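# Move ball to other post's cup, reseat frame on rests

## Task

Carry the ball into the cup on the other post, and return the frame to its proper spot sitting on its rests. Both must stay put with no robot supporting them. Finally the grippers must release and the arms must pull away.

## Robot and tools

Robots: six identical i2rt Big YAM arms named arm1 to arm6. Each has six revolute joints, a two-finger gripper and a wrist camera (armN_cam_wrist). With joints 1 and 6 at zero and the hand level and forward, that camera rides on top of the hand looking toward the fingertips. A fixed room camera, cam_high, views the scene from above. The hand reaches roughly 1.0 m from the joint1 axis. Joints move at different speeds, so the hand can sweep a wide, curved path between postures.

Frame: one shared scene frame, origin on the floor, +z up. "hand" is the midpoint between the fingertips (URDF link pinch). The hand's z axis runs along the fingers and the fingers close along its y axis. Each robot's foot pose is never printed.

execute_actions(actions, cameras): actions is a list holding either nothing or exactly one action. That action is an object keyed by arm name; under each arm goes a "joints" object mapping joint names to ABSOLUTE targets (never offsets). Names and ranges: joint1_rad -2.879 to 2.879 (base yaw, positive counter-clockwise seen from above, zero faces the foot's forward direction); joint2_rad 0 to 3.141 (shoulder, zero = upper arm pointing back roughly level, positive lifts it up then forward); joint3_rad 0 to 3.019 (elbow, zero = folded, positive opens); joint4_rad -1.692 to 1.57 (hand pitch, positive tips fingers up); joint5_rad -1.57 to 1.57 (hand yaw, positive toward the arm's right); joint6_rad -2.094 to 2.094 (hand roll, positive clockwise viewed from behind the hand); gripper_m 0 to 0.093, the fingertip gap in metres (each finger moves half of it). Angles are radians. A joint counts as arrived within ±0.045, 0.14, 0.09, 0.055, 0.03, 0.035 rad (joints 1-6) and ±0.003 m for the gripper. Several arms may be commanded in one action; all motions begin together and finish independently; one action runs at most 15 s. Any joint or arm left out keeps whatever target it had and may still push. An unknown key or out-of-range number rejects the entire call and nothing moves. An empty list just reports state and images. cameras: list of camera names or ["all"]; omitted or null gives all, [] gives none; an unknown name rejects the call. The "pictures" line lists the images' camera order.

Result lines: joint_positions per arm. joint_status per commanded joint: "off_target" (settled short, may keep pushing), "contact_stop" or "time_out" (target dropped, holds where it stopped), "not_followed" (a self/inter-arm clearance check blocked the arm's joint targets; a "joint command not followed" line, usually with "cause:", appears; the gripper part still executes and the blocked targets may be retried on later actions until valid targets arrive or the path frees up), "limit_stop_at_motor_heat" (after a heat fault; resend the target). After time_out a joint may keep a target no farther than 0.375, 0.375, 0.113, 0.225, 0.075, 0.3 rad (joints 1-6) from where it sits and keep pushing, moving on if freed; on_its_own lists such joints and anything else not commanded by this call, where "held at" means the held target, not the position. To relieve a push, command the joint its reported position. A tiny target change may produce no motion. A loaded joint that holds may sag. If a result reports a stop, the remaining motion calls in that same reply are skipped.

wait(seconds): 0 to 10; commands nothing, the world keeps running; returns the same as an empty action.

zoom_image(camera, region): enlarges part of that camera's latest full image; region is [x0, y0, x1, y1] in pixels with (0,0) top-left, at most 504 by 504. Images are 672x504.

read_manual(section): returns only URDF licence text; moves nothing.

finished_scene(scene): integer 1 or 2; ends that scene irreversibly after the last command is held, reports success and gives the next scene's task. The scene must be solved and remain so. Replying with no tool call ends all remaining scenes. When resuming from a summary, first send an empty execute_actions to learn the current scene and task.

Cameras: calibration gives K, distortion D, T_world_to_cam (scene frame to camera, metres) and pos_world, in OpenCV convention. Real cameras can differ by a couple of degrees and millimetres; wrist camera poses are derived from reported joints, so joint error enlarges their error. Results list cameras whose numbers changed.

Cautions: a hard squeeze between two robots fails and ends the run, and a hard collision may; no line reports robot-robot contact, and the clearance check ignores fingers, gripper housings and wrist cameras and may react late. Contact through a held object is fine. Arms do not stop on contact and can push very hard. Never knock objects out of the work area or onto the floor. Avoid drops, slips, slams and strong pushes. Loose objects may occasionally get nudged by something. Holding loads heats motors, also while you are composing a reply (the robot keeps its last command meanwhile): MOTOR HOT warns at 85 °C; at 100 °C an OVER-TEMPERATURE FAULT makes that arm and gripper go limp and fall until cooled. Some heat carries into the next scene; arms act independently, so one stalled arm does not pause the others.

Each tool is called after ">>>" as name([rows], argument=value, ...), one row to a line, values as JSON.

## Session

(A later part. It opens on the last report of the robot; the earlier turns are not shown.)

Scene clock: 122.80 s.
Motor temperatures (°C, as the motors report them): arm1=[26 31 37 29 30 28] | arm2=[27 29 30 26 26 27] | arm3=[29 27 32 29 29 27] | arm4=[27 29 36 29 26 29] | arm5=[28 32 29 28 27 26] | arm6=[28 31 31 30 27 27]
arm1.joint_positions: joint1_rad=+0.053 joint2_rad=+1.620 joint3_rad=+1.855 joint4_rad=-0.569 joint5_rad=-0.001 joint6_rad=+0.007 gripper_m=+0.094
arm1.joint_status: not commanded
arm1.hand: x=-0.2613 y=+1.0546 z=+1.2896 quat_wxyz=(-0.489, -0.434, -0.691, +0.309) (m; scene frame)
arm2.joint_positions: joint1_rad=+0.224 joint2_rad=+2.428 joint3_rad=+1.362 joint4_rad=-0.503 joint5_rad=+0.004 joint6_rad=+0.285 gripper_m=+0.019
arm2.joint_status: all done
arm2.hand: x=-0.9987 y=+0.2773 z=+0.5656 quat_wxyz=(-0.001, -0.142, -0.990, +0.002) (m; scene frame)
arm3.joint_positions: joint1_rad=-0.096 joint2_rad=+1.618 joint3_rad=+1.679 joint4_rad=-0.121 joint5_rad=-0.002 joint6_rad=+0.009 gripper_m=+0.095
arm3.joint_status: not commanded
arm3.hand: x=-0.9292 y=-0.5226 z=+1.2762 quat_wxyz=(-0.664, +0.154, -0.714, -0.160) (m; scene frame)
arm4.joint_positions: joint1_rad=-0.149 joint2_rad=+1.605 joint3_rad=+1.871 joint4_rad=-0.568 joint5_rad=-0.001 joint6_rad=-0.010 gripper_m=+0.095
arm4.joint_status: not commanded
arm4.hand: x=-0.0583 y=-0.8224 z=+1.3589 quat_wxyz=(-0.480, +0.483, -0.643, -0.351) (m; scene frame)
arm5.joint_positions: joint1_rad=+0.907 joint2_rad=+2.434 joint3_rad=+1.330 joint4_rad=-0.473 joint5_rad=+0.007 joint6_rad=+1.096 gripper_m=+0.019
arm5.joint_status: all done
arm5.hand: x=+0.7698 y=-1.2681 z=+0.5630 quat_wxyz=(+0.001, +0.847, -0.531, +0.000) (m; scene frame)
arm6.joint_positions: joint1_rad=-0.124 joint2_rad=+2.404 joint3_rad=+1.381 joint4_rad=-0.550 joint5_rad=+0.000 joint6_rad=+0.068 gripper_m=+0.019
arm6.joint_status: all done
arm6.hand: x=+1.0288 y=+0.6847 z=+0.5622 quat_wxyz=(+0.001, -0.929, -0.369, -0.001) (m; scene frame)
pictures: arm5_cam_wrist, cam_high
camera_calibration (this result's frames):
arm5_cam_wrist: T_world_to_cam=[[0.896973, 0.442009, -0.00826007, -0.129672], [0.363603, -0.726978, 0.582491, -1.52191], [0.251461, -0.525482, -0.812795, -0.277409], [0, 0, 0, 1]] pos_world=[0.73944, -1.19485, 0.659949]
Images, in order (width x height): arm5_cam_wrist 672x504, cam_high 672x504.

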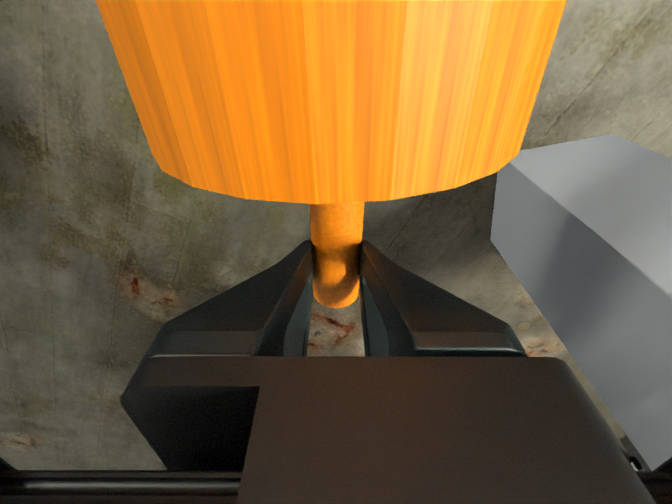

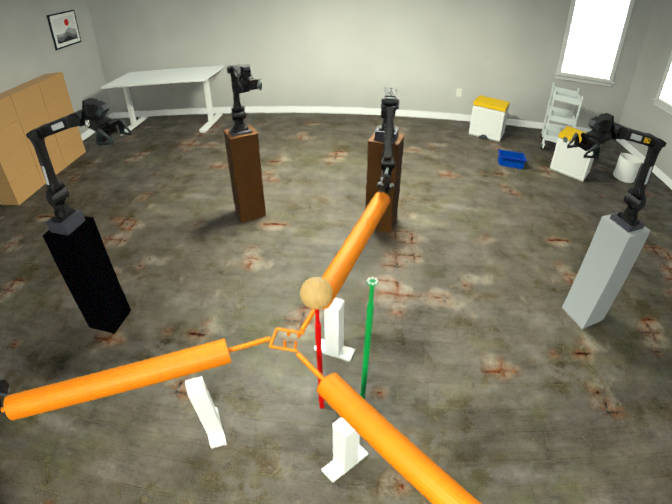

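>>> execute_actions([
  {"arm2":{"joints":{"joint1_rad":0.29,"joint2_rad":2.075,"joint3_rad":1.193,"joint4_rad":-0.661,"joint6_rad":0.358}},"arm6":{"joints":{"joint1_rad":-0.212,"joint2_rad":2.098,"joint3_rad":1.346,"joint4_rad":-0.786,"joint6_rad":-0.024}},"arm5":{"joints":{"joint1_rad":0.848,"joint2_rad":2.167,"joint3_rad":1.4,"joint4_rad":-0.765,"joint6_rad":1.03}},"arm4":{"joints":{"joint2_rad":2.3,"joint3_rad":1.7,"joint4_rad":0.9}},"arm3":{"joints":{"joint2_rad":2.3,"joint3_rad":1.7,"joint4_rad":1.0}}},
], cameras=["cam_high","arm4_cam_wrist","arm3_cam_wrist","arm1_cam_wrist"])

>>> zoom_image(camera="cam_high", region=[250, 260, 400, 360])

>>> zoom_image(camera="arm4_cam_wrist", region=[260, 120, 420, 320])

Scene clock: 138.00 s.
Motor temperatures (°C, as the motors report them): arm1=[26 31 37 29 30 28] | arm2=[27 29 30 26 26 27] | arm3=[29 28 33 29 29 27] | arm4=[27 29 36 29 26 29] | arm5=[28 33 29 28 27 26] | arm6=[28 31 31 30 27 27]
arm1.joint_positions: joint1_rad=+0.053 joint2_rad=+1.620 joint3_rad=+1.855 joint4_rad=-0.569 joint5_rad=-0.001 joint6_rad=+0.007 gripper_m=+0.094
arm1.joint_status: not commanded
arm1.hand: x=-0.2613 y=+1.0546 z=+1.2896 quat_wxyz=(-0.489, -0.434, -0.691, +0.309) (m; scene frame)
arm2.joint_positions: joint1_rad=+0.286 joint2_rad=+2.103 joint3_rad=+1.182 joint4_rad=-0.658 joint5_rad=+0.005 joint6_rad=+0.347 gripper_m=+0.019
arm2.joint_status: all done
arm2.hand: x=-1.0350 y=+0.3082 z=+0.6917 quat_wxyz=(+0.003, -0.141, -0.990, +0.004) (m; scene frame)
arm3.joint_positions: joint1_rad=-0.096 joint2_rad=+2.319 joint3_rad=+1.677 joint4_rad=+0.979 joint5_rad=-0.002 joint6_rad=+0.009 gripper_m=+0.095
arm3.joint_status: all done
arm3.hand: x=-0.8129 y=-0.4621 z=+0.9763 quat_wxyz=(-0.792, +0.121, -0.568, -0.188) (m; scene frame)
arm4.joint_positions: joint1_rad=-0.149 joint2_rad=+2.300 joint3_rad=+1.663 joint4_rad=+0.881 joint5_rad=-0.001 joint6_rad=-0.010 gripper_m=+0.095
arm4.joint_status: all done
arm4.hand: x=-0.0088 y=-0.6632 z=+1.0257 quat_wxyz=(-0.637, +0.369, -0.490, -0.466) (m; scene frame)
arm5.joint_positions: joint1_rad=+0.846 joint2_rad=+2.192 joint3_rad=+1.368 joint4_rad=-0.749 joint5_rad=+0.004 joint6_rad=+1.031 gripper_m=+0.019
arm5.joint_status: all done
arm5.hand: x=+0.7407 y=-1.2329 z=+0.6977 quat_wxyz=(+0.003, +0.848, -0.529, -0.001) (m; scene frame)
arm6.joint_positions: joint1_rad=-0.214 joint2_rad=+2.123 joint3_rad=+1.335 joint4_rad=-0.795 joint5_rad=+0.000 joint6_rad=-0.020 gripper_m=+0.019
arm6.joint_status: all done
arm6.hand: x=+0.9954 y=+0.7202 z=+0.7002 quat_wxyz=(+0.002, -0.930, -0.368, -0.006) (m; scene frame)
pictures: arm1_cam_wrist, arm3_cam_wrist, arm4_cam_wrist, cam_high
camera_calibration (this result's frames):
arm1_cam_wrist: T_world_to_cam=[[-0.905298, -0.424756, 0.00414117, 0.208805], [-0.351816, 0.744305, -0.567658, -0.140408], [0.238034, -0.515356, -0.823254, 1.78935], [0, 0, 0, 1]] pos_world=[-0.286293, 1.11535, 1.39252]
arm3_cam_wrist: T_world_to_cam=[[0.423206, -0.905714, -0.0240571, -0.0576754], [-0.271804, -0.101585, -0.956976, 0.670401], [0.864303, 0.411537, -0.289168, 1.29613], [0, 0, 0, 1]] pos_world=[-0.913625, -0.517542, 1.01497]
arm4_cam_wrist: T_world_to_cam=[[0.957011, -0.290023, 0.00406575, -0.191098], [-0.101924, -0.349382, -0.93142, 0.728649], [0.271554, 0.890965, -0.363923, 1.08898], [0, 0, 0, 1]] pos_world=[-0.0385684, -0.771093, 1.07576]
Images, in order (width x height): arm1_cam_wrist 672x504, arm3_cam_wrist 672x504, arm4_cam_wrist 672x504, cam_high 672x504.

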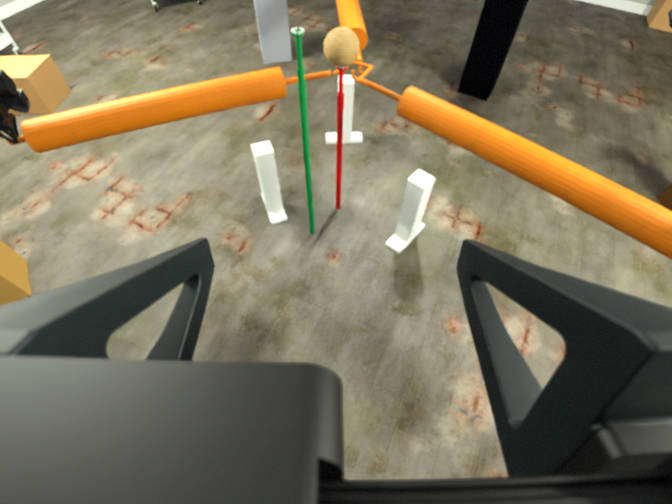

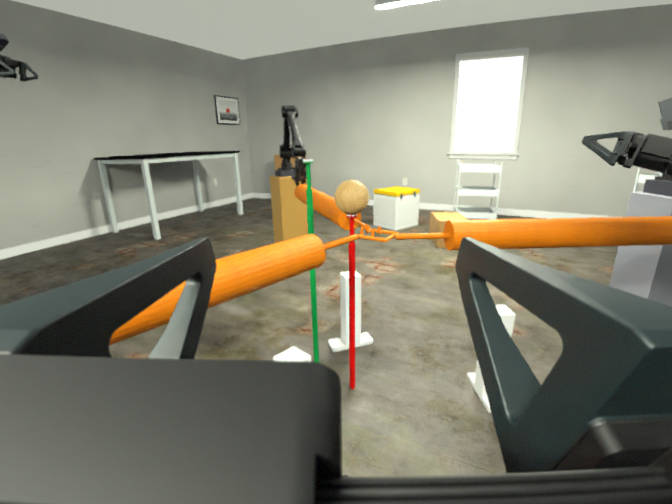

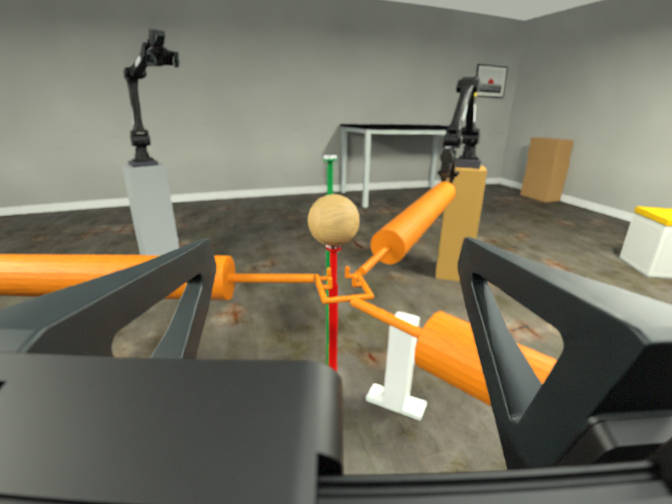

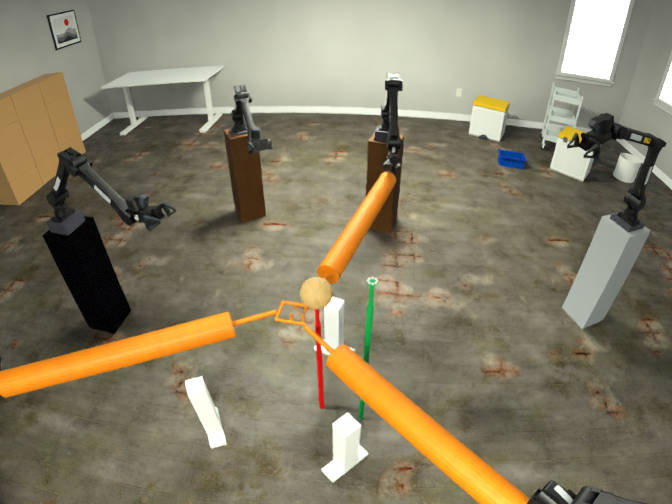

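Region (250, 260, 400, 360) of cam_high's 672x504 image, scaled by 3.360, with more detail than that image has.

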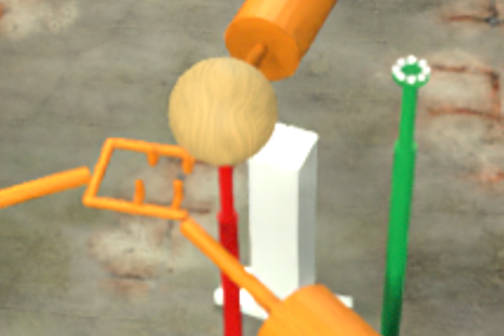

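Region (260, 120, 420, 320) of arm4_cam_wrist's 672x504 image, scaled by 2.520, with more detail than that image has; it fills the left 403 columns of this view, and the rest is white.

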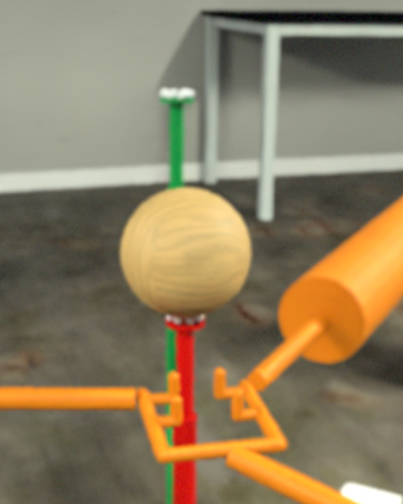

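>>> execute_actions([
  {"arm2":{"joints":{"joint1_rad":0.432,"joint2_rad":2.115,"joint3_rad":1.267,"joint4_rad":-0.695,"joint6_rad":0.5}},"arm6":{"joints":{"joint1_rad":-0.309,"joint2_rad":2.008,"joint3_rad":1.164,"joint4_rad":-0.682,"joint6_rad":-0.122}},"arm5":{"joints":{"joint1_rad":0.72,"joint2_rad":2.195,"joint3_rad":1.428,"joint4_rad":-0.775,"joint6_rad":0.9}}},
], cameras=["arm4_cam_wrist","arm3_cam_wrist"])

>>> zoom_image(camera="arm3_cam_wrist", region=[290, 150, 410, 270])

>>> zoom_image(camera="arm4_cam_wrist", region=[280, 190, 400, 310])

Scene clock: 152.27 s.
Motor temperatures (°C, as the motors report them): arm1=[26 32 37 29 30 28] | arm2=[27 29 30 26 26 27] | arm3=[29 29 32 29 29 27] | arm4=[27 30 36 29 26 29] | arm5=[28 33 30 28 27 26] | arm6=[28 31 31 30 27 27]
arm1.joint_positions: joint1_rad=+0.053 joint2_rad=+1.620 joint3_rad=+1.855 joint4_rad=-0.569 joint5_rad=-0.001 joint6_rad=+0.007 gripper_m=+0.094
arm1.joint_status: not commanded
arm1.hand: x=-0.2613 y=+1.0546 z=+1.2896 quat_wxyz=(-0.489, -0.434, -0.691, +0.309) (m; scene frame)
arm2.joint_positions: joint1_rad=+0.435 joint2_rad=+2.116 joint3_rad=+1.235 joint4_rad=-0.684 joint5_rad=+0.000 joint6_rad=+0.493 gripper_m=+0.019
arm2.joint_status: all done
arm2.hand: x=-1.0268 y=+0.3872 z=+0.6978 quat_wxyz=(-0.003, -0.140, -0.990, -0.001) (m; scene frame)
arm3.joint_positions: joint1_rad=-0.096 joint2_rad=+2.319 joint3_rad=+1.677 joint4_rad=+0.979 joint5_rad=-0.002 joint6_rad=+0.009 gripper_m=+0.095
arm3.joint_status: not commanded
arm3.hand: x=-0.8129 y=-0.4621 z=+0.9763 quat_wxyz=(-0.792, +0.121, -0.568, -0.188) (m; scene frame)
arm4.joint_positions: joint1_rad=-0.149 joint2_rad=+2.300 joint3_rad=+1.663 joint4_rad=+0.881 joint5_rad=-0.001 joint6_rad=-0.010 gripper_m=+0.095
arm4.joint_status: not commanded
arm4.hand: x=-0.0088 y=-0.6632 z=+1.0257 quat_wxyz=(-0.637, +0.369, -0.490, -0.466) (m; scene frame)
arm5.joint_positions: joint1_rad=+0.707 joint2_rad=+2.221 joint3_rad=+1.390 joint4_rad=-0.755 joint5_rad=+0.003 joint6_rad=+0.902 gripper_m=+0.019
arm5.joint_status: all done
arm5.hand: x=+0.7503 y=-1.1561 z=+0.6870 quat_wxyz=(+0.002, +0.846, -0.534, +0.006) (m; scene frame)
arm6.joint_positions: joint1_rad=-0.316 joint2_rad=+2.066 joint3_rad=+1.150 joint4_rad=-0.682 joint5_rad=+0.004 joint6_rad=-0.120 gripper_m=+0.019
arm6.joint_status: all done
arm6.hand: x=+1.0059 y=+0.7980 z=+0.6820 quat_wxyz=(+0.005, -0.930, -0.367, -0.013) (m; scene frame)
pictures: arm3_cam_wrist, arm4_cam_wrist
camera_calibration (this result's frames):
arm3_cam_wrist: T_world_to_cam=[[0.423206, -0.905714, -0.0240571, -0.0576754], [-0.271804, -0.101585, -0.956976, 0.670401], [0.864303, 0.411537, -0.289168, 1.29613], [0, 0, 0, 1]] pos_world=[-0.913625, -0.517542, 1.01497]
arm4_cam_wrist: T_world_to_cam=[[0.957011, -0.290023, 0.00406575, -0.191098], [-0.101924, -0.349382, -0.93142, 0.728649], [0.271554, 0.890965, -0.363923, 1.08898], [0, 0, 0, 1]] pos_world=[-0.0385684, -0.771093, 1.07576]
Images, in order (width x height): arm3_cam_wrist 672x504, arm4_cam_wrist 672x504.

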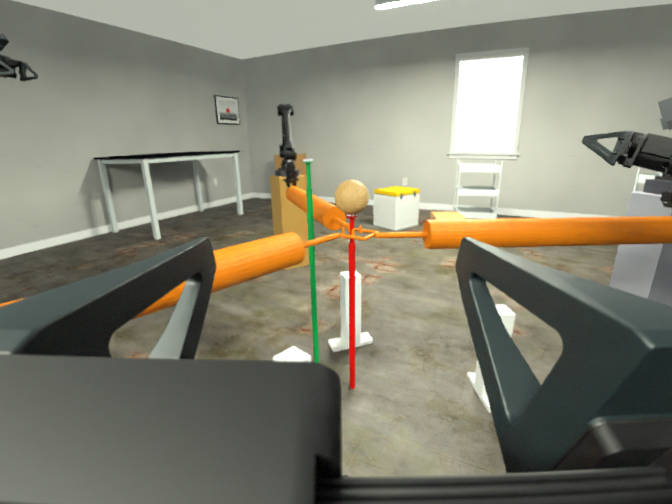

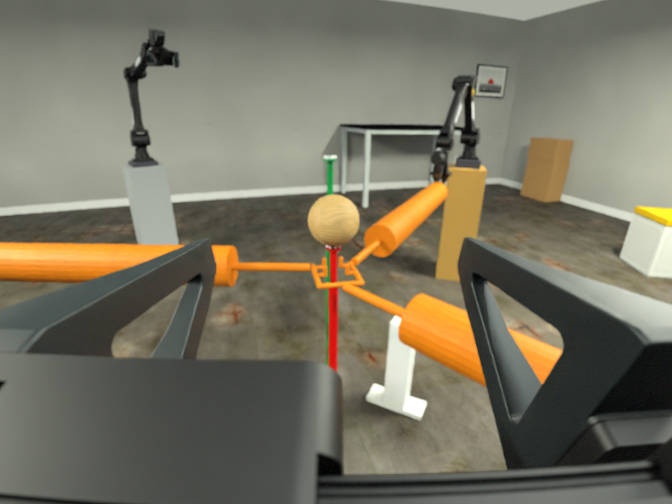

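Region (290, 150, 410, 270) of arm3_cam_wrist's 672x504 image, scaled by 4.200, with more detail than that image has.

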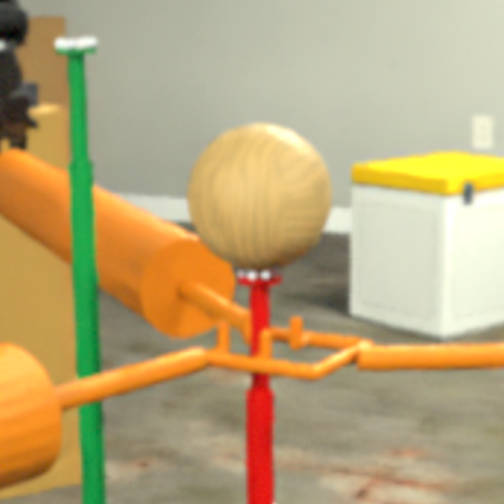

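Region (280, 190, 400, 310) of arm4_cam_wrist's 672x504 image, scaled by 4.200, with more detail than that image has.

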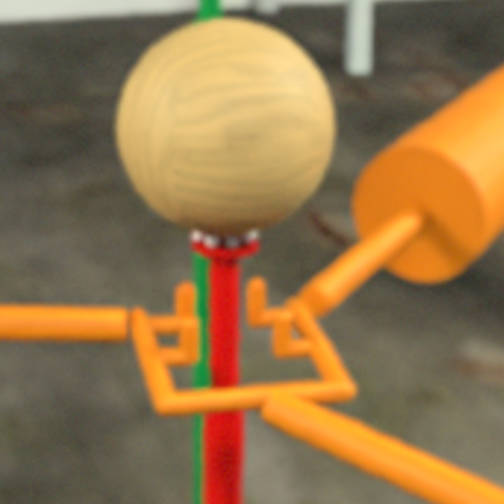

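>>> execute_actions([
  {"arm2":{"joints":{"joint2_rad":2.009,"joint3_rad":1.288,"joint4_rad":-0.805}},"arm6":{"joints":{"joint1_rad":-0.315,"joint2_rad":1.89,"joint3_rad":1.17,"joint4_rad":-0.8}},"arm5":{"joints":{"joint1_rad":0.71,"joint2_rad":2.073,"joint3_rad":1.415,"joint4_rad":-0.862}}},
], cameras=["arm4_cam_wrist","arm3_cam_wrist"])

>>> zoom_image(camera="arm3_cam_wrist", region=[290, 150, 410, 270])

>>> zoom_image(camera="arm4_cam_wrist", region=[280, 190, 400, 310])

Scene clock: 164.50 s.
Motor temperatures (°C, as the motors report them): arm1=[26 32 38 29 30 28] | arm2=[27 29 31 26 26 27] | arm3=[29 30 32 29 29 27] | arm4=[27 31 36 29 26 29] | arm5=[28 34 31 28 27 26] | arm6=[28 31 31 30 27 27]
arm1.joint_positions: joint1_rad=+0.053 joint2_rad=+1.620 joint3_rad=+1.855 joint4_rad=-0.569 joint5_rad=-0.001 joint6_rad=+0.007 gripper_m=+0.094
arm1.joint_status: not commanded
arm1.hand: x=-0.2613 y=+1.0546 z=+1.2896 quat_wxyz=(-0.489, -0.434, -0.691, +0.309) (m; scene frame)
arm2.joint_positions: joint1_rad=+0.433 joint2_rad=+2.048 joint3_rad=+1.254 joint4_rad=-0.796 joint5_rad=-0.002 joint6_rad=+0.491 gripper_m=+0.019
arm2.joint_status: all done
arm2.hand: x=-1.0284 y=+0.3860 z=+0.7365 quat_wxyz=(+0.009, -0.140, -0.990, +0.003) (m; scene frame)
arm3.joint_positions: joint1_rad=-0.096 joint2_rad=+2.319 joint3_rad=+1.677 joint4_rad=+0.979 joint5_rad=-0.002 joint6_rad=+0.009 gripper_m=+0.095
arm3.joint_status: not commanded
arm3.hand: x=-0.8129 y=-0.4621 z=+0.9763 quat_wxyz=(-0.792, +0.121, -0.568, -0.188) (m; scene frame)
arm4.joint_positions: joint1_rad=-0.149 joint2_rad=+2.300 joint3_rad=+1.663 joint4_rad=+0.881 joint5_rad=-0.001 joint6_rad=-0.010 gripper_m=+0.095
arm4.joint_status: not commanded
arm4.hand: x=-0.0088 y=-0.6632 z=+1.0257 quat_wxyz=(-0.637, +0.369, -0.490, -0.466) (m; scene frame)
arm5.joint_positions: joint1_rad=+0.707 joint2_rad=+2.113 joint3_rad=+1.390 joint4_rad=-0.854 joint5_rad=-0.001 joint6_rad=+0.902 gripper_m=+0.019
arm5.joint_status: all done
arm5.hand: x=+0.7492 y=-1.1562 z=+0.7454 quat_wxyz=(+0.005, +0.846, -0.534, +0.002) (m; scene frame)
arm6.joint_positions: joint1_rad=-0.316 joint2_rad=+1.925 joint3_rad=+1.150 joint4_rad=-0.799 joint5_rad=+0.002 joint6_rad=-0.120 gripper_m=+0.019
arm6.joint_status: all done
arm6.hand: x=+1.0049 y=+0.7968 z=+0.7485 quat_wxyz=(+0.001, -0.930, -0.367, -0.001) (m; scene frame)
pictures: arm3_cam_wrist, arm4_cam_wrist
camera_calibration (this result's frames):
arm3_cam_wrist: T_world_to_cam=[[0.423206, -0.905714, -0.0240571, -0.0576754], [-0.271804, -0.101585, -0.956976, 0.670401], [0.864303, 0.411537, -0.289168, 1.29613], [0, 0, 0, 1]] pos_world=[-0.913625, -0.517542, 1.01497]
arm4_cam_wrist: T_world_to_cam=[[0.957011, -0.290023, 0.00406575, -0.191098], [-0.101924, -0.349382, -0.93142, 0.728649], [0.271554, 0.890965, -0.363923, 1.08898], [0, 0, 0, 1]] pos_world=[-0.0385684, -0.771093, 1.07576]
Images, in order (width x height): arm3_cam_wrist 672x504, arm4_cam_wrist 672x504.

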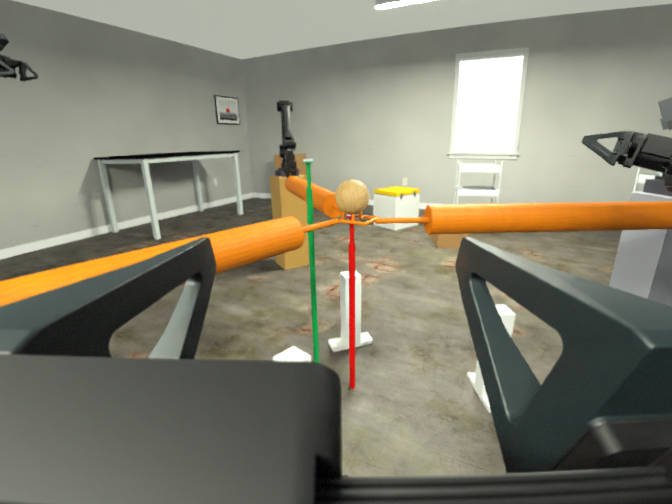

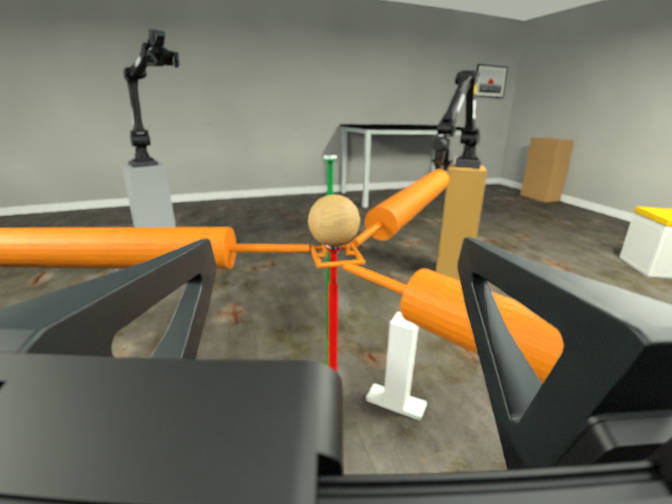

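Region (290, 150, 410, 270) of arm3_cam_wrist's 672x504 image, scaled by 4.200, with more detail than that image has.

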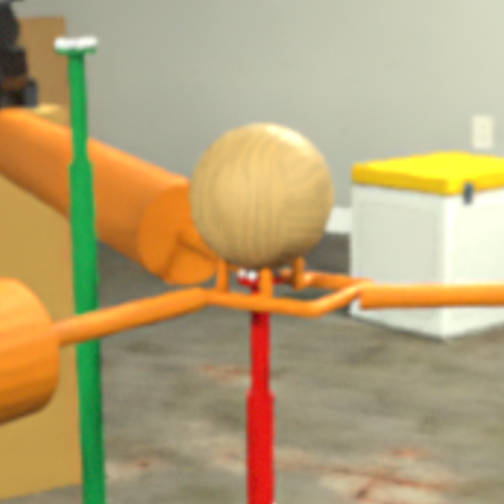

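Region (280, 190, 400, 310) of arm4_cam_wrist's 672x504 image, scaled by 4.200, with more detail than that image has.

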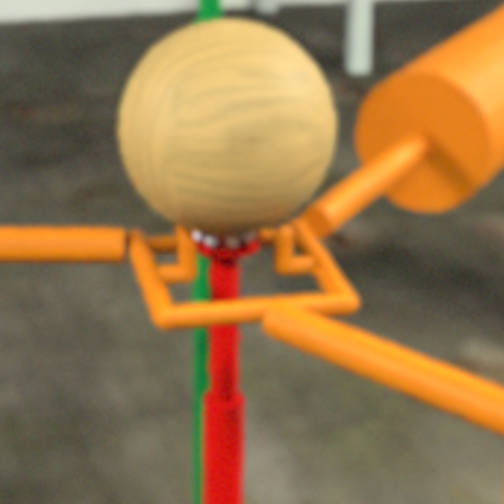

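>>> execute_actions([
  {"arm2":{"joints":{"joint2_rad":1.838,"joint3_rad":1.357,"joint4_rad":-1.027}},"arm6":{"joints":{"joint2_rad":1.727,"joint3_rad":1.257,"joint4_rad":-1.038}},"arm5":{"joints":{"joint2_rad":1.917,"joint3_rad":1.479,"joint4_rad":-1.07}}},
], cameras=["arm4_cam_wrist"])

Scene clock: 174.37 s.
Motor temperatures (°C, as the motors report them): arm1=[26 32 38 29 30 28] | arm2=[27 29 32 26 26 27] | arm3=[29 30 32 29 29 27] | arm4=[27 31 36 29 26 29] | arm5=[28 34 31 28 27 26] | arm6=[28 31 32 30 27 27]
arm1.joint_positions: joint1_rad=+0.053 joint2_rad=+1.620 joint3_rad=+1.855 joint4_rad=-0.569 joint5_rad=-0.001 joint6_rad=+0.007 gripper_m=+0.094
arm1.joint_status: not commanded
arm1.hand: x=-0.2613 y=+1.0546 z=+1.2896 quat_wxyz=(-0.489, -0.434, -0.691, +0.309) (m; scene frame)
arm2.joint_positions: joint1_rad=+0.430 joint2_rad=+1.859 joint3_rad=+1.304 joint4_rad=-1.010 joint5_rad=+0.002 joint6_rad=+0.489 gripper_m=+0.019
arm2.joint_status: all done
arm2.hand: x=-1.0263 y=+0.3846 z=+0.8462 quat_wxyz=(-0.003, -0.140, -0.990, +0.000) (m; scene frame)
arm3.joint_positions: joint1_rad=-0.096 joint2_rad=+2.319 joint3_rad=+1.677 joint4_rad=+0.979 joint5_rad=-0.002 joint6_rad=+0.009 gripper_m=+0.095
arm3.joint_status: not commanded
arm3.hand: x=-0.8129 y=-0.4621 z=+0.9763 quat_wxyz=(-0.792, +0.121, -0.568, -0.188) (m; scene frame)
arm4.joint_positions: joint1_rad=-0.149 joint2_rad=+2.300 joint3_rad=+1.663 joint4_rad=+0.881 joint5_rad=-0.001 joint6_rad=-0.010 gripper_m=+0.095
arm4.joint_status: not commanded
arm4.hand: x=-0.0088 y=-0.6632 z=+1.0257 quat_wxyz=(-0.637, +0.369, -0.490, -0.466) (m; scene frame)
arm5.joint_positions: joint1_rad=+0.704 joint2_rad=+1.952 joint3_rad=+1.426 joint4_rad=-1.054 joint5_rad=+0.005 joint6_rad=+0.902 gripper_m=+0.019
arm5.joint_status: all done
arm5.hand: x=+0.7568 y=-1.1538 z=+0.8430 quat_wxyz=(+0.002, +0.845, -0.535, +0.002) (m; scene frame)
arm6.joint_positions: joint1_rad=-0.316 joint2_rad=+1.751 joint3_rad=+1.204 joint4_rad=-1.020 joint5_rad=+0.004 joint6_rad=-0.120 gripper_m=+0.019
arm6.joint_status: all done
arm6.hand: x=+1.0091 y=+0.8004 z=+0.8455 quat_wxyz=(+0.002, -0.930, -0.367, +0.002) (m; scene frame)
pictures: arm4_cam_wrist
camera_calibration (this result's frames):
arm4_cam_wrist: T_world_to_cam=[[0.957011, -0.290023, 0.00406575, -0.191098], [-0.101924, -0.349382, -0.93142, 0.728649], [0.271554, 0.890965, -0.363923, 1.08898], [0, 0, 0, 1]] pos_world=[-0.0385684, -0.771093, 1.07576]
Images, in order (width x height): arm4_cam_wrist 672x504.

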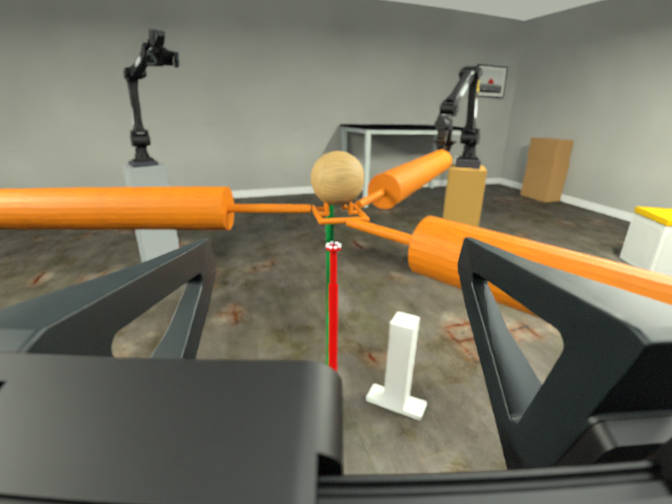

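>>> execute_actions([
  {"arm2":{"joints":{"joint2_rad":1.712,"joint3_rad":1.575,"joint4_rad":-1.365}},"arm6":{"joints":{"joint2_rad":1.608,"joint3_rad":1.5,"joint4_rad":-1.393}},"arm5":{"joints":{"joint2_rad":1.797,"joint3_rad":1.7,"joint4_rad":-1.396}}},
], cameras=["arm3_cam_wrist"])

>>> execute_actions([
  {"arm2":{"joints":{"joint1_rad":0.597,"joint2_rad":1.86,"joint3_rad":1.772,"joint4_rad":-1.42,"joint6_rad":0.668}},"arm6":{"joints":{"joint1_rad":-0.47,"joint2_rad":1.42,"joint3_rad":1.265,"joint4_rad":-1.35,"joint6_rad":-0.283}},"arm5":{"joints":{"joint1_rad":0.532,"joint2_rad":1.825,"joint3_rad":1.726,"joint4_rad":-1.4,"joint6_rad":0.712}}},
], cameras=["arm3_cam_wrist","arm4_cam_wrist"])

Scene clock: 186.13 s.
Motor temperatures (°C, as the motors report them): arm1=[26 32 38 29 30 28] | arm2=[27 29 34 26 26 27] | arm3=[29 30 32 29 29 27] | arm4=[27 31 37 29 26 29] | arm5=[28 34 33 28 27 26] | arm6=[28 31 34 30 27 27]
arm1.joint_positions: joint1_rad=+0.053 joint2_rad=+1.620 joint3_rad=+1.855 joint4_rad=-0.569 joint5_rad=-0.001 joint6_rad=+0.007 gripper_m=+0.094
arm1.joint_status: not commanded
arm1.hand: x=-0.2613 y=+1.0546 z=+1.2896 quat_wxyz=(-0.489, -0.434, -0.691, +0.309) (m; scene frame)
arm2.joint_positions: joint1_rad=+0.435 joint2_rad=+1.742 joint3_rad=+1.499 joint4_rad=-1.354 joint5_rad=+0.000 joint6_rad=+0.494 gripper_m=+0.019
arm2.joint_status: all done
arm2.hand: x=-1.0297 y=+0.3868 z=+0.9733 quat_wxyz=(+0.012, -0.140, -0.990, +0.005) (m; scene frame)
arm3.joint_positions: joint1_rad=-0.096 joint2_rad=+2.319 joint3_rad=+1.677 joint4_rad=+0.979 joint5_rad=-0.002 joint6_rad=+0.009 gripper_m=+0.095
arm3.joint_status: not commanded
arm3.hand: x=-0.8129 y=-0.4621 z=+0.9763 quat_wxyz=(-0.792, +0.121, -0.568, -0.188) (m; scene frame)
arm4.joint_positions: joint1_rad=-0.149 joint2_rad=+2.300 joint3_rad=+1.663 joint4_rad=+0.881 joint5_rad=-0.001 joint6_rad=-0.010 gripper_m=+0.095
arm4.joint_status: not commanded
arm4.hand: x=-0.0088 y=-0.6632 z=+1.0257 quat_wxyz=(-0.637, +0.369, -0.490, -0.466) (m; scene frame)
arm5.joint_positions: joint1_rad=+0.708 joint2_rad=+1.837 joint3_rad=+1.638 joint4_rad=-1.381 joint5_rad=+0.004 joint6_rad=+0.902 gripper_m=+0.019
arm5.joint_status: all done
arm5.hand: x=+0.7523 y=-1.1537 z=+0.9806 quat_wxyz=(+0.002, +0.846, -0.533, +0.003) (m; scene frame)
arm6.joint_positions: joint1_rad=-0.316 joint2_rad=+1.640 joint3_rad=+1.425 joint4_rad=-1.379 joint5_rad=+0.000 joint6_rad=-0.120 gripper_m=+0.019
arm6.joint_status: all done
arm6.hand: x=+1.0097 y=+0.7999 z=+0.9759 quat_wxyz=(+0.003, -0.930, -0.367, -0.011) (m; scene frame)
pictures: arm3_cam_wrist
camera_calibration (this result's frames):
arm3_cam_wrist: T_world_to_cam=[[0.423206, -0.905714, -0.0240571, -0.0576754], [-0.271804, -0.101585, -0.956976, 0.670401], [0.864303, 0.411537, -0.289168, 1.29613], [0, 0, 0, 1]] pos_world=[-0.913625, -0.517542, 1.01497]
Images, in order (width x height): arm3_cam_wrist 672x504.

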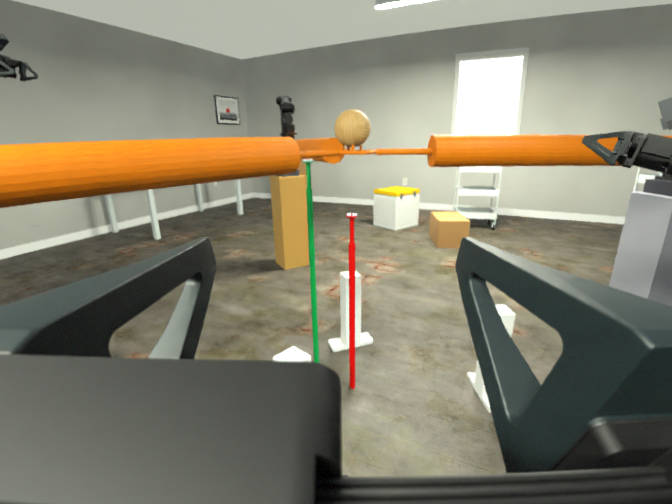

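Scene clock: 188.20 s.
Motor temperatures (°C, as the motors report them): arm1=[26 32 38 29 30 28] | arm2=[27 29 35 26 26 27] | arm3=[29 30 32 29 29 27] | arm4=[27 32 37 29 26 29] | arm5=[28 34 34 28 27 26] | arm6=[28 31 34 30 27 27]
arm1.joint_positions: joint1_rad=+0.053 joint2_rad=+1.620 joint3_rad=+1.855 joint4_rad=-0.569 joint5_rad=-0.001 joint6_rad=+0.007 gripper_m=+0.094
arm1.joint_status: not commanded
arm1.hand: x=-0.2613 y=+1.0546 z=+1.2896 quat_wxyz=(-0.489, -0.434, -0.691, +0.309) (m; scene frame)
arm2.joint_positions: joint1_rad=+0.598 joint2_rad=+1.895 joint3_rad=+1.679 joint4_rad=-1.413 joint5_rad=+0.000 joint6_rad=+0.659 gripper_m=+0.019
arm2.joint_status: joint3_rad time_out (moved +0.180 of +0.273); the others done
arm2.on_its_own: joint3_rad reads +1.679 and still pushes toward +1.772 since a time_out
arm2.hand: x=-1.0095 y=+0.4849 z=+0.9594 quat_wxyz=(+0.025, -0.141, -0.990, +0.015) (m; scene frame)
arm3.joint_positions: joint1_rad=-0.096 joint2_rad=+2.319 joint3_rad=+1.677 joint4_rad=+0.979 joint5_rad=-0.002 joint6_rad=+0.009 gripper_m=+0.095
arm3.joint_status: not commanded
arm3.hand: x=-0.8129 y=-0.4621 z=+0.9763 quat_wxyz=(-0.792, +0.121, -0.568, -0.188) (m; scene frame)
arm4.joint_positions: joint1_rad=-0.149 joint2_rad=+2.300 joint3_rad=+1.663 joint4_rad=+0.881 joint5_rad=-0.001 joint6_rad=-0.010 gripper_m=+0.095
arm4.joint_status: not commanded
arm4.hand: x=-0.0088 y=-0.6632 z=+1.0257 quat_wxyz=(-0.637, +0.369, -0.490, -0.466) (m; scene frame)
arm5.joint_positions: joint1_rad=+0.525 joint2_rad=+1.869 joint3_rad=+1.658 joint4_rad=-1.383 joint5_rad=+0.001 joint6_rad=+0.717 gripper_m=+0.019
arm5.joint_status: all done
arm5.hand: x=+0.7776 y=-1.0550 z=+0.9697 quat_wxyz=(+0.004, +0.847, -0.532, +0.010) (m; scene frame)
arm6.joint_positions: joint1_rad=-0.477 joint2_rad=+1.453 joint3_rad=+1.229 joint4_rad=-1.367 joint5_rad=+0.003 joint6_rad=-0.283 gripper_m=+0.019
arm6.joint_status: all done
arm6.hand: x=+1.0322 y=+0.8987 z=+0.9834 quat_wxyz=(+0.002, -0.930, -0.368, -0.010) (m; scene frame)
pictures: arm3_cam_wrist, arm4_cam_wrist
camera_calibration (this result's frames):
arm3_cam_wrist: T_world_to_cam=[[0.423206, -0.905714, -0.0240571, -0.0576754], [-0.271804, -0.101585, -0.956976, 0.670401], [0.864303, 0.411537, -0.289168, 1.29613], [0, 0, 0, 1]] pos_world=[-0.913625, -0.517542, 1.01497]
arm4_cam_wrist: T_world_to_cam=[[0.957011, -0.290023, 0.00406575, -0.191098], [-0.101924, -0.349382, -0.93142, 0.728649], [0.271554, 0.890965, -0.363923, 1.08898], [0, 0, 0, 1]] pos_world=[-0.0385684, -0.771093, 1.07576]
Images, in order (width x height): arm3_cam_wrist 672x504, arm4_cam_wrist 672x504.

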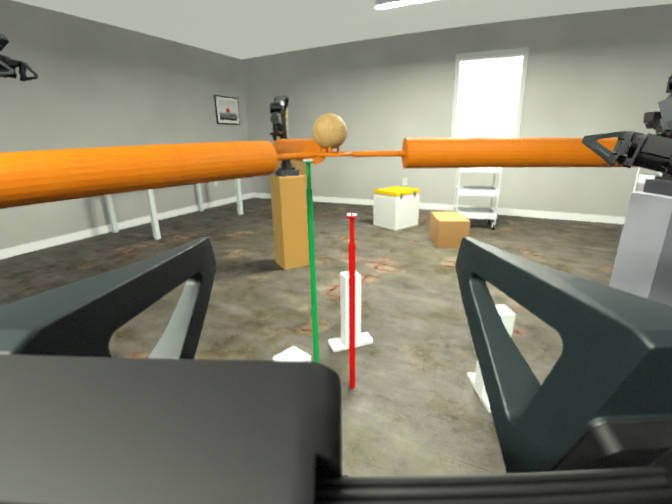

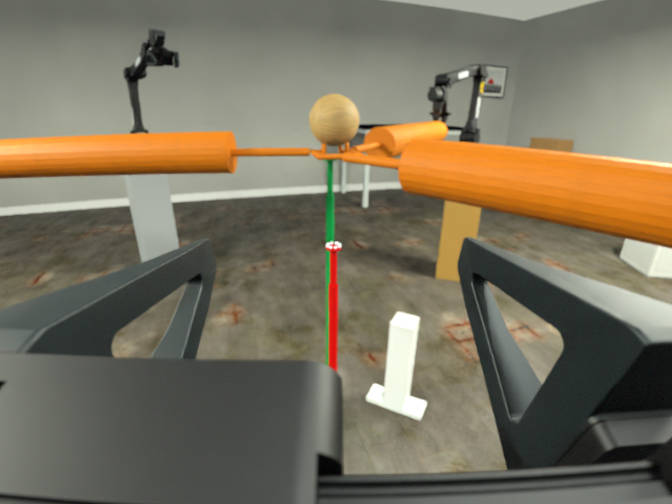

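>>> execute_actions([
  {"arm2":{"joints":{"joint1_rad":0.73,"joint2_rad":2.005,"joint3_rad":2.08,"joint4_rad":-1.52,"joint6_rad":0.8}},"arm6":{"joints":{"joint1_rad":-0.688,"joint2_rad":1.255,"joint3_rad":1.125,"joint4_rad":-1.36,"joint6_rad":-0.5}},"arm5":{"joints":{"joint1_rad":0.36,"joint2_rad":1.865,"joint3_rad":1.845,"joint4_rad":-1.44,"joint6_rad":0.54}}},
], cameras=["arm3_cam_wrist","arm4_cam_wrist"])

>>> zoom_image(camera="arm3_cam_wrist", region=[260, 100, 360, 200])

>>> zoom_image(camera="arm4_cam_wrist", region=[280, 85, 390, 195])

Scene clock: 197.60 s.
Motor temperatures (°C, as the motors report them): arm1=[26 32 39 29 30 28] | arm2=[27 30 38 26 26 27] | arm3=[29 31 32 29 29 27] | arm4=[27 32 37 29 26 29] | arm5=[28 35 36 28 27 26] | arm6=[28 31 35 30 27 27]
arm1.joint_positions: joint1_rad=+0.053 joint2_rad=+1.620 joint3_rad=+1.855 joint4_rad=-0.569 joint5_rad=-0.001 joint6_rad=+0.007 gripper_m=+0.094
arm1.joint_status: not commanded
arm1.hand: x=-0.2613 y=+1.0546 z=+1.2896 quat_wxyz=(-0.489, -0.434, -0.691, +0.309) (m; scene frame)
arm2.joint_positions: joint1_rad=+0.736 joint2_rad=+2.044 joint3_rad=+1.966 joint4_rad=-1.523 joint5_rad=-0.004 joint6_rad=+0.793 gripper_m=+0.019
arm2.joint_status: joint3_rad time_out (moved +0.287 of +0.401); the others done
arm2.on_its_own: joint3_rad reads +1.966 and still pushes toward +2.079 since a time_out
arm2.hand: x=-0.9888 y=+0.5868 z=+0.9802 quat_wxyz=(+0.013, -0.139, -0.990, +0.008) (m; scene frame)
arm3.joint_positions: joint1_rad=-0.096 joint2_rad=+2.319 joint3_rad=+1.677 joint4_rad=+0.979 joint5_rad=-0.002 joint6_rad=+0.009 gripper_m=+0.095
arm3.joint_status: not commanded
arm3.hand: x=-0.8129 y=-0.4621 z=+0.9763 quat_wxyz=(-0.792, +0.121, -0.568, -0.188) (m; scene frame)
arm4.joint_positions: joint1_rad=-0.149 joint2_rad=+2.300 joint3_rad=+1.663 joint4_rad=+0.881 joint5_rad=-0.001 joint6_rad=-0.010 gripper_m=+0.095
arm4.joint_status: not commanded
arm4.hand: x=-0.0088 y=-0.6632 z=+1.0257 quat_wxyz=(-0.637, +0.369, -0.490, -0.466) (m; scene frame)
arm5.joint_positions: joint1_rad=+0.356 joint2_rad=+1.914 joint3_rad=+1.778 joint4_rad=-1.431 joint5_rad=+0.000 joint6_rad=+0.551 gripper_m=+0.019
arm5.joint_status: all done
arm5.hand: x=+0.8002 y=-0.9556 z=+0.9889 quat_wxyz=(+0.006, +0.845, -0.534, -0.003) (m; scene frame)
arm6.joint_positions: joint1_rad=-0.698 joint2_rad=+1.284 joint3_rad=+1.092 joint4_rad=-1.384 joint5_rad=+0.005 joint6_rad=-0.502 gripper_m=+0.019
arm6.joint_status: all done
arm6.hand: x=+1.0572 y=+0.9988 z=+0.9935 quat_wxyz=(+0.002, -0.930, -0.367, -0.003) (m; scene frame)
pictures: arm3_cam_wrist, arm4_cam_wrist
camera_calibration (this result's frames):
arm3_cam_wrist: T_world_to_cam=[[0.423206, -0.905714, -0.0240571, -0.0576754], [-0.271804, -0.101585, -0.956976, 0.670401], [0.864303, 0.411537, -0.289168, 1.29613], [0, 0, 0, 1]] pos_world=[-0.913625, -0.517542, 1.01497]
arm4_cam_wrist: T_world_to_cam=[[0.957011, -0.290023, 0.00406575, -0.191098], [-0.101924, -0.349382, -0.93142, 0.728649], [0.271554, 0.890965, -0.363923, 1.08898], [0, 0, 0, 1]] pos_world=[-0.0385684, -0.771093, 1.07576]
Images, in order (width x height): arm3_cam_wrist 672x504, arm4_cam_wrist 672x504.

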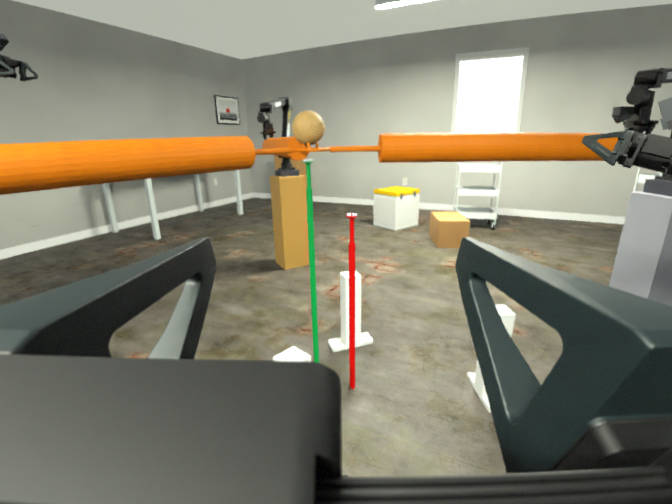

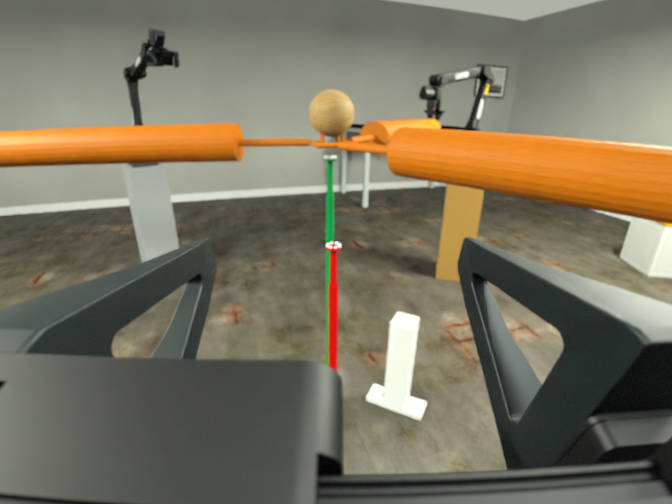

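Region (260, 100, 360, 200) of arm3_cam_wrist's 672x504 image, scaled by 5.040, with more detail than that image has.

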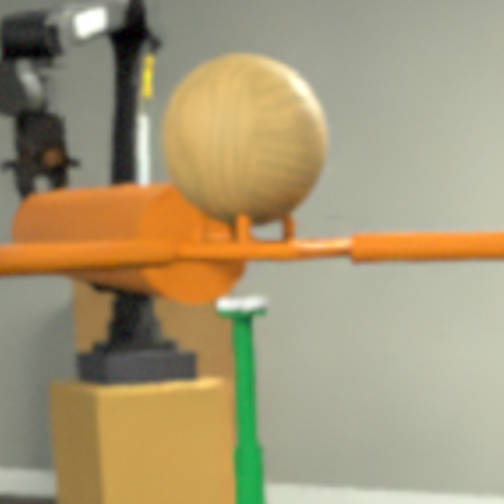

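Region (280, 85, 390, 195) of arm4_cam_wrist's 672x504 image, scaled by 4.582, with more detail than that image has.

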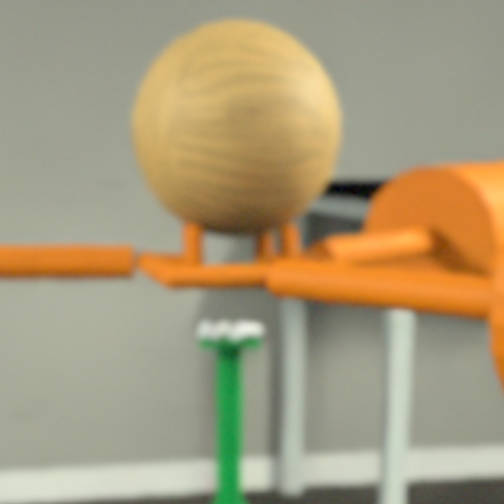

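>>> execute_actions([
  {"arm2":{"joints":{"joint1_rad":0.747,"joint2_rad":2.005,"joint3_rad":1.9,"joint4_rad":-1.385}},"arm6":{"joints":{"joint1_rad":-0.712,"joint2_rad":1.3,"joint3_rad":1.028,"joint4_rad":-1.242,"joint6_rad":-0.52}},"arm5":{"joints":{"joint1_rad":0.345,"joint2_rad":1.91,"joint3_rad":1.745,"joint4_rad":-1.327,"joint6_rad":0.53}}},
], cameras=["arm3_cam_wrist","arm4_cam_wrist"])

>>> zoom_image(camera="arm3_cam_wrist", region=[260, 100, 360, 200])

>>> zoom_image(camera="arm4_cam_wrist", region=[280, 85, 390, 195])

Scene clock: 206.87 s.
Motor temperatures (°C, as the motors report them): arm1=[26 32 39 29 30 28] | arm2=[27 30 39 26 26 27] | arm3=[29 31 32 29 29 27] | arm4=[27 32 37 29 26 29] | arm5=[28 35 37 28 27 26] | arm6=[28 30 35 30 27 27]
arm1.joint_positions: joint1_rad=+0.053 joint2_rad=+1.620 joint3_rad=+1.855 joint4_rad=-0.569 joint5_rad=-0.001 joint6_rad=+0.007 gripper_m=+0.094
arm1.joint_status: not commanded
arm1.hand: x=-0.2613 y=+1.0546 z=+1.2896 quat_wxyz=(-0.489, -0.434, -0.691, +0.309) (m; scene frame)
arm2.joint_positions: joint1_rad=+0.746 joint2_rad=+2.044 joint3_rad=+1.878 joint4_rad=-1.398 joint5_rad=-0.005 joint6_rad=+0.804 gripper_m=+0.019
arm2.joint_status: all done
arm2.hand: x=-0.9876 y=+0.5949 z=+0.9464 quat_wxyz=(-0.001, -0.140, -0.990, -0.004) (m; scene frame)
arm3.joint_positions: joint1_rad=-0.096 joint2_rad=+2.319 joint3_rad=+1.677 joint4_rad=+0.979 joint5_rad=-0.002 joint6_rad=+0.009 gripper_m=+0.095
arm3.joint_status: not commanded
arm3.hand: x=-0.8129 y=-0.4621 z=+0.9763 quat_wxyz=(-0.792, +0.121, -0.568, -0.188) (m; scene frame)
arm4.joint_positions: joint1_rad=-0.149 joint2_rad=+2.300 joint3_rad=+1.663 joint4_rad=+0.881 joint5_rad=-0.001 joint6_rad=-0.010 gripper_m=+0.095
arm4.joint_status: not commanded
arm4.hand: x=-0.0088 y=-0.6632 z=+1.0257 quat_wxyz=(-0.637, +0.369, -0.490, -0.466) (m; scene frame)
arm5.joint_positions: joint1_rad=+0.351 joint2_rad=+1.969 joint3_rad=+1.717 joint4_rad=-1.336 joint5_rad=-0.002 joint6_rad=+0.549 gripper_m=+0.019
arm5.joint_status: all done
arm5.hand: x=+0.7974 y=-0.9520 z=+0.9343 quat_wxyz=(+0.007, +0.845, -0.535, +0.007) (m; scene frame)
arm6.joint_positions: joint1_rad=-0.705 joint2_rad=+1.325 joint3_rad=+0.993 joint4_rad=-1.258 joint5_rad=+0.007 joint6_rad=-0.506 gripper_m=+0.019
arm6.joint_status: all done
arm6.hand: x=+1.0579 y=+1.0018 z=+0.9436 quat_wxyz=(+0.002, -0.931, -0.366, -0.010) (m; scene frame)
pictures: arm3_cam_wrist, arm4_cam_wrist
camera_calibration (this result's frames):
arm3_cam_wrist: T_world_to_cam=[[0.423206, -0.905714, -0.0240571, -0.0576754], [-0.271804, -0.101585, -0.956976, 0.670401], [0.864303, 0.411537, -0.289168, 1.29613], [0, 0, 0, 1]] pos_world=[-0.913625, -0.517542, 1.01497]
arm4_cam_wrist: T_world_to_cam=[[0.957011, -0.290023, 0.00406575, -0.191098], [-0.101924, -0.349382, -0.93142, 0.728649], [0.271554, 0.890965, -0.363923, 1.08898], [0, 0, 0, 1]] pos_world=[-0.0385684, -0.771093, 1.07576]
Images, in order (width x height): arm3_cam_wrist 672x504, arm4_cam_wrist 672x504.

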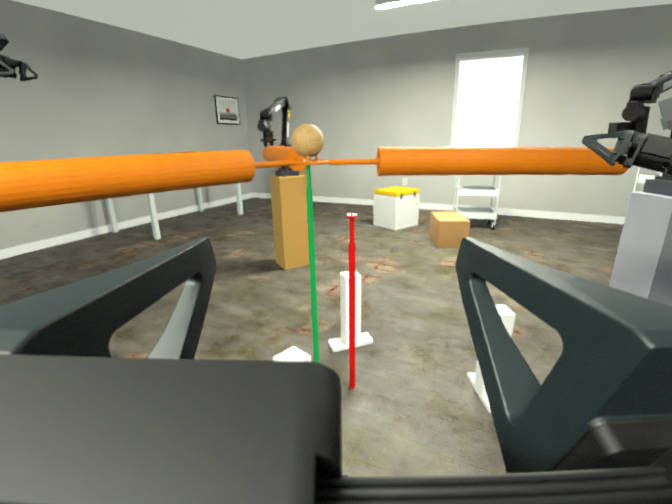

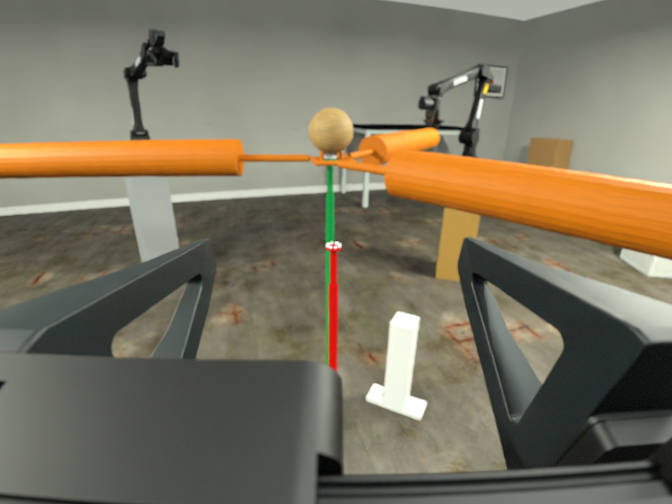

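Region (260, 100, 360, 200) of arm3_cam_wrist's 672x504 image, scaled by 5.040, with more detail than that image has.

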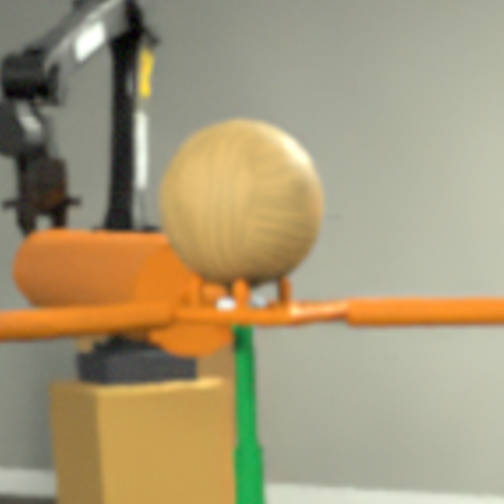

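Region (280, 85, 390, 195) of arm4_cam_wrist's 672x504 image, scaled by 4.582, with more detail than that image has.

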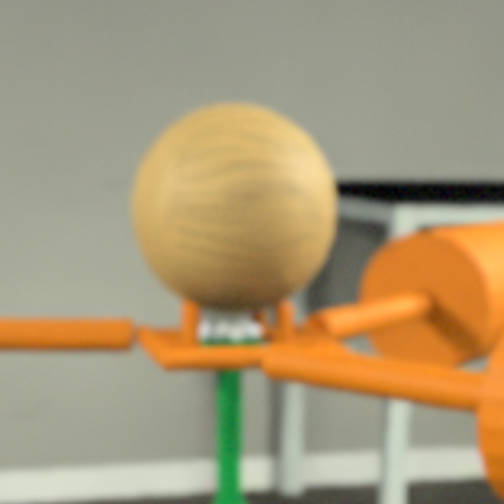

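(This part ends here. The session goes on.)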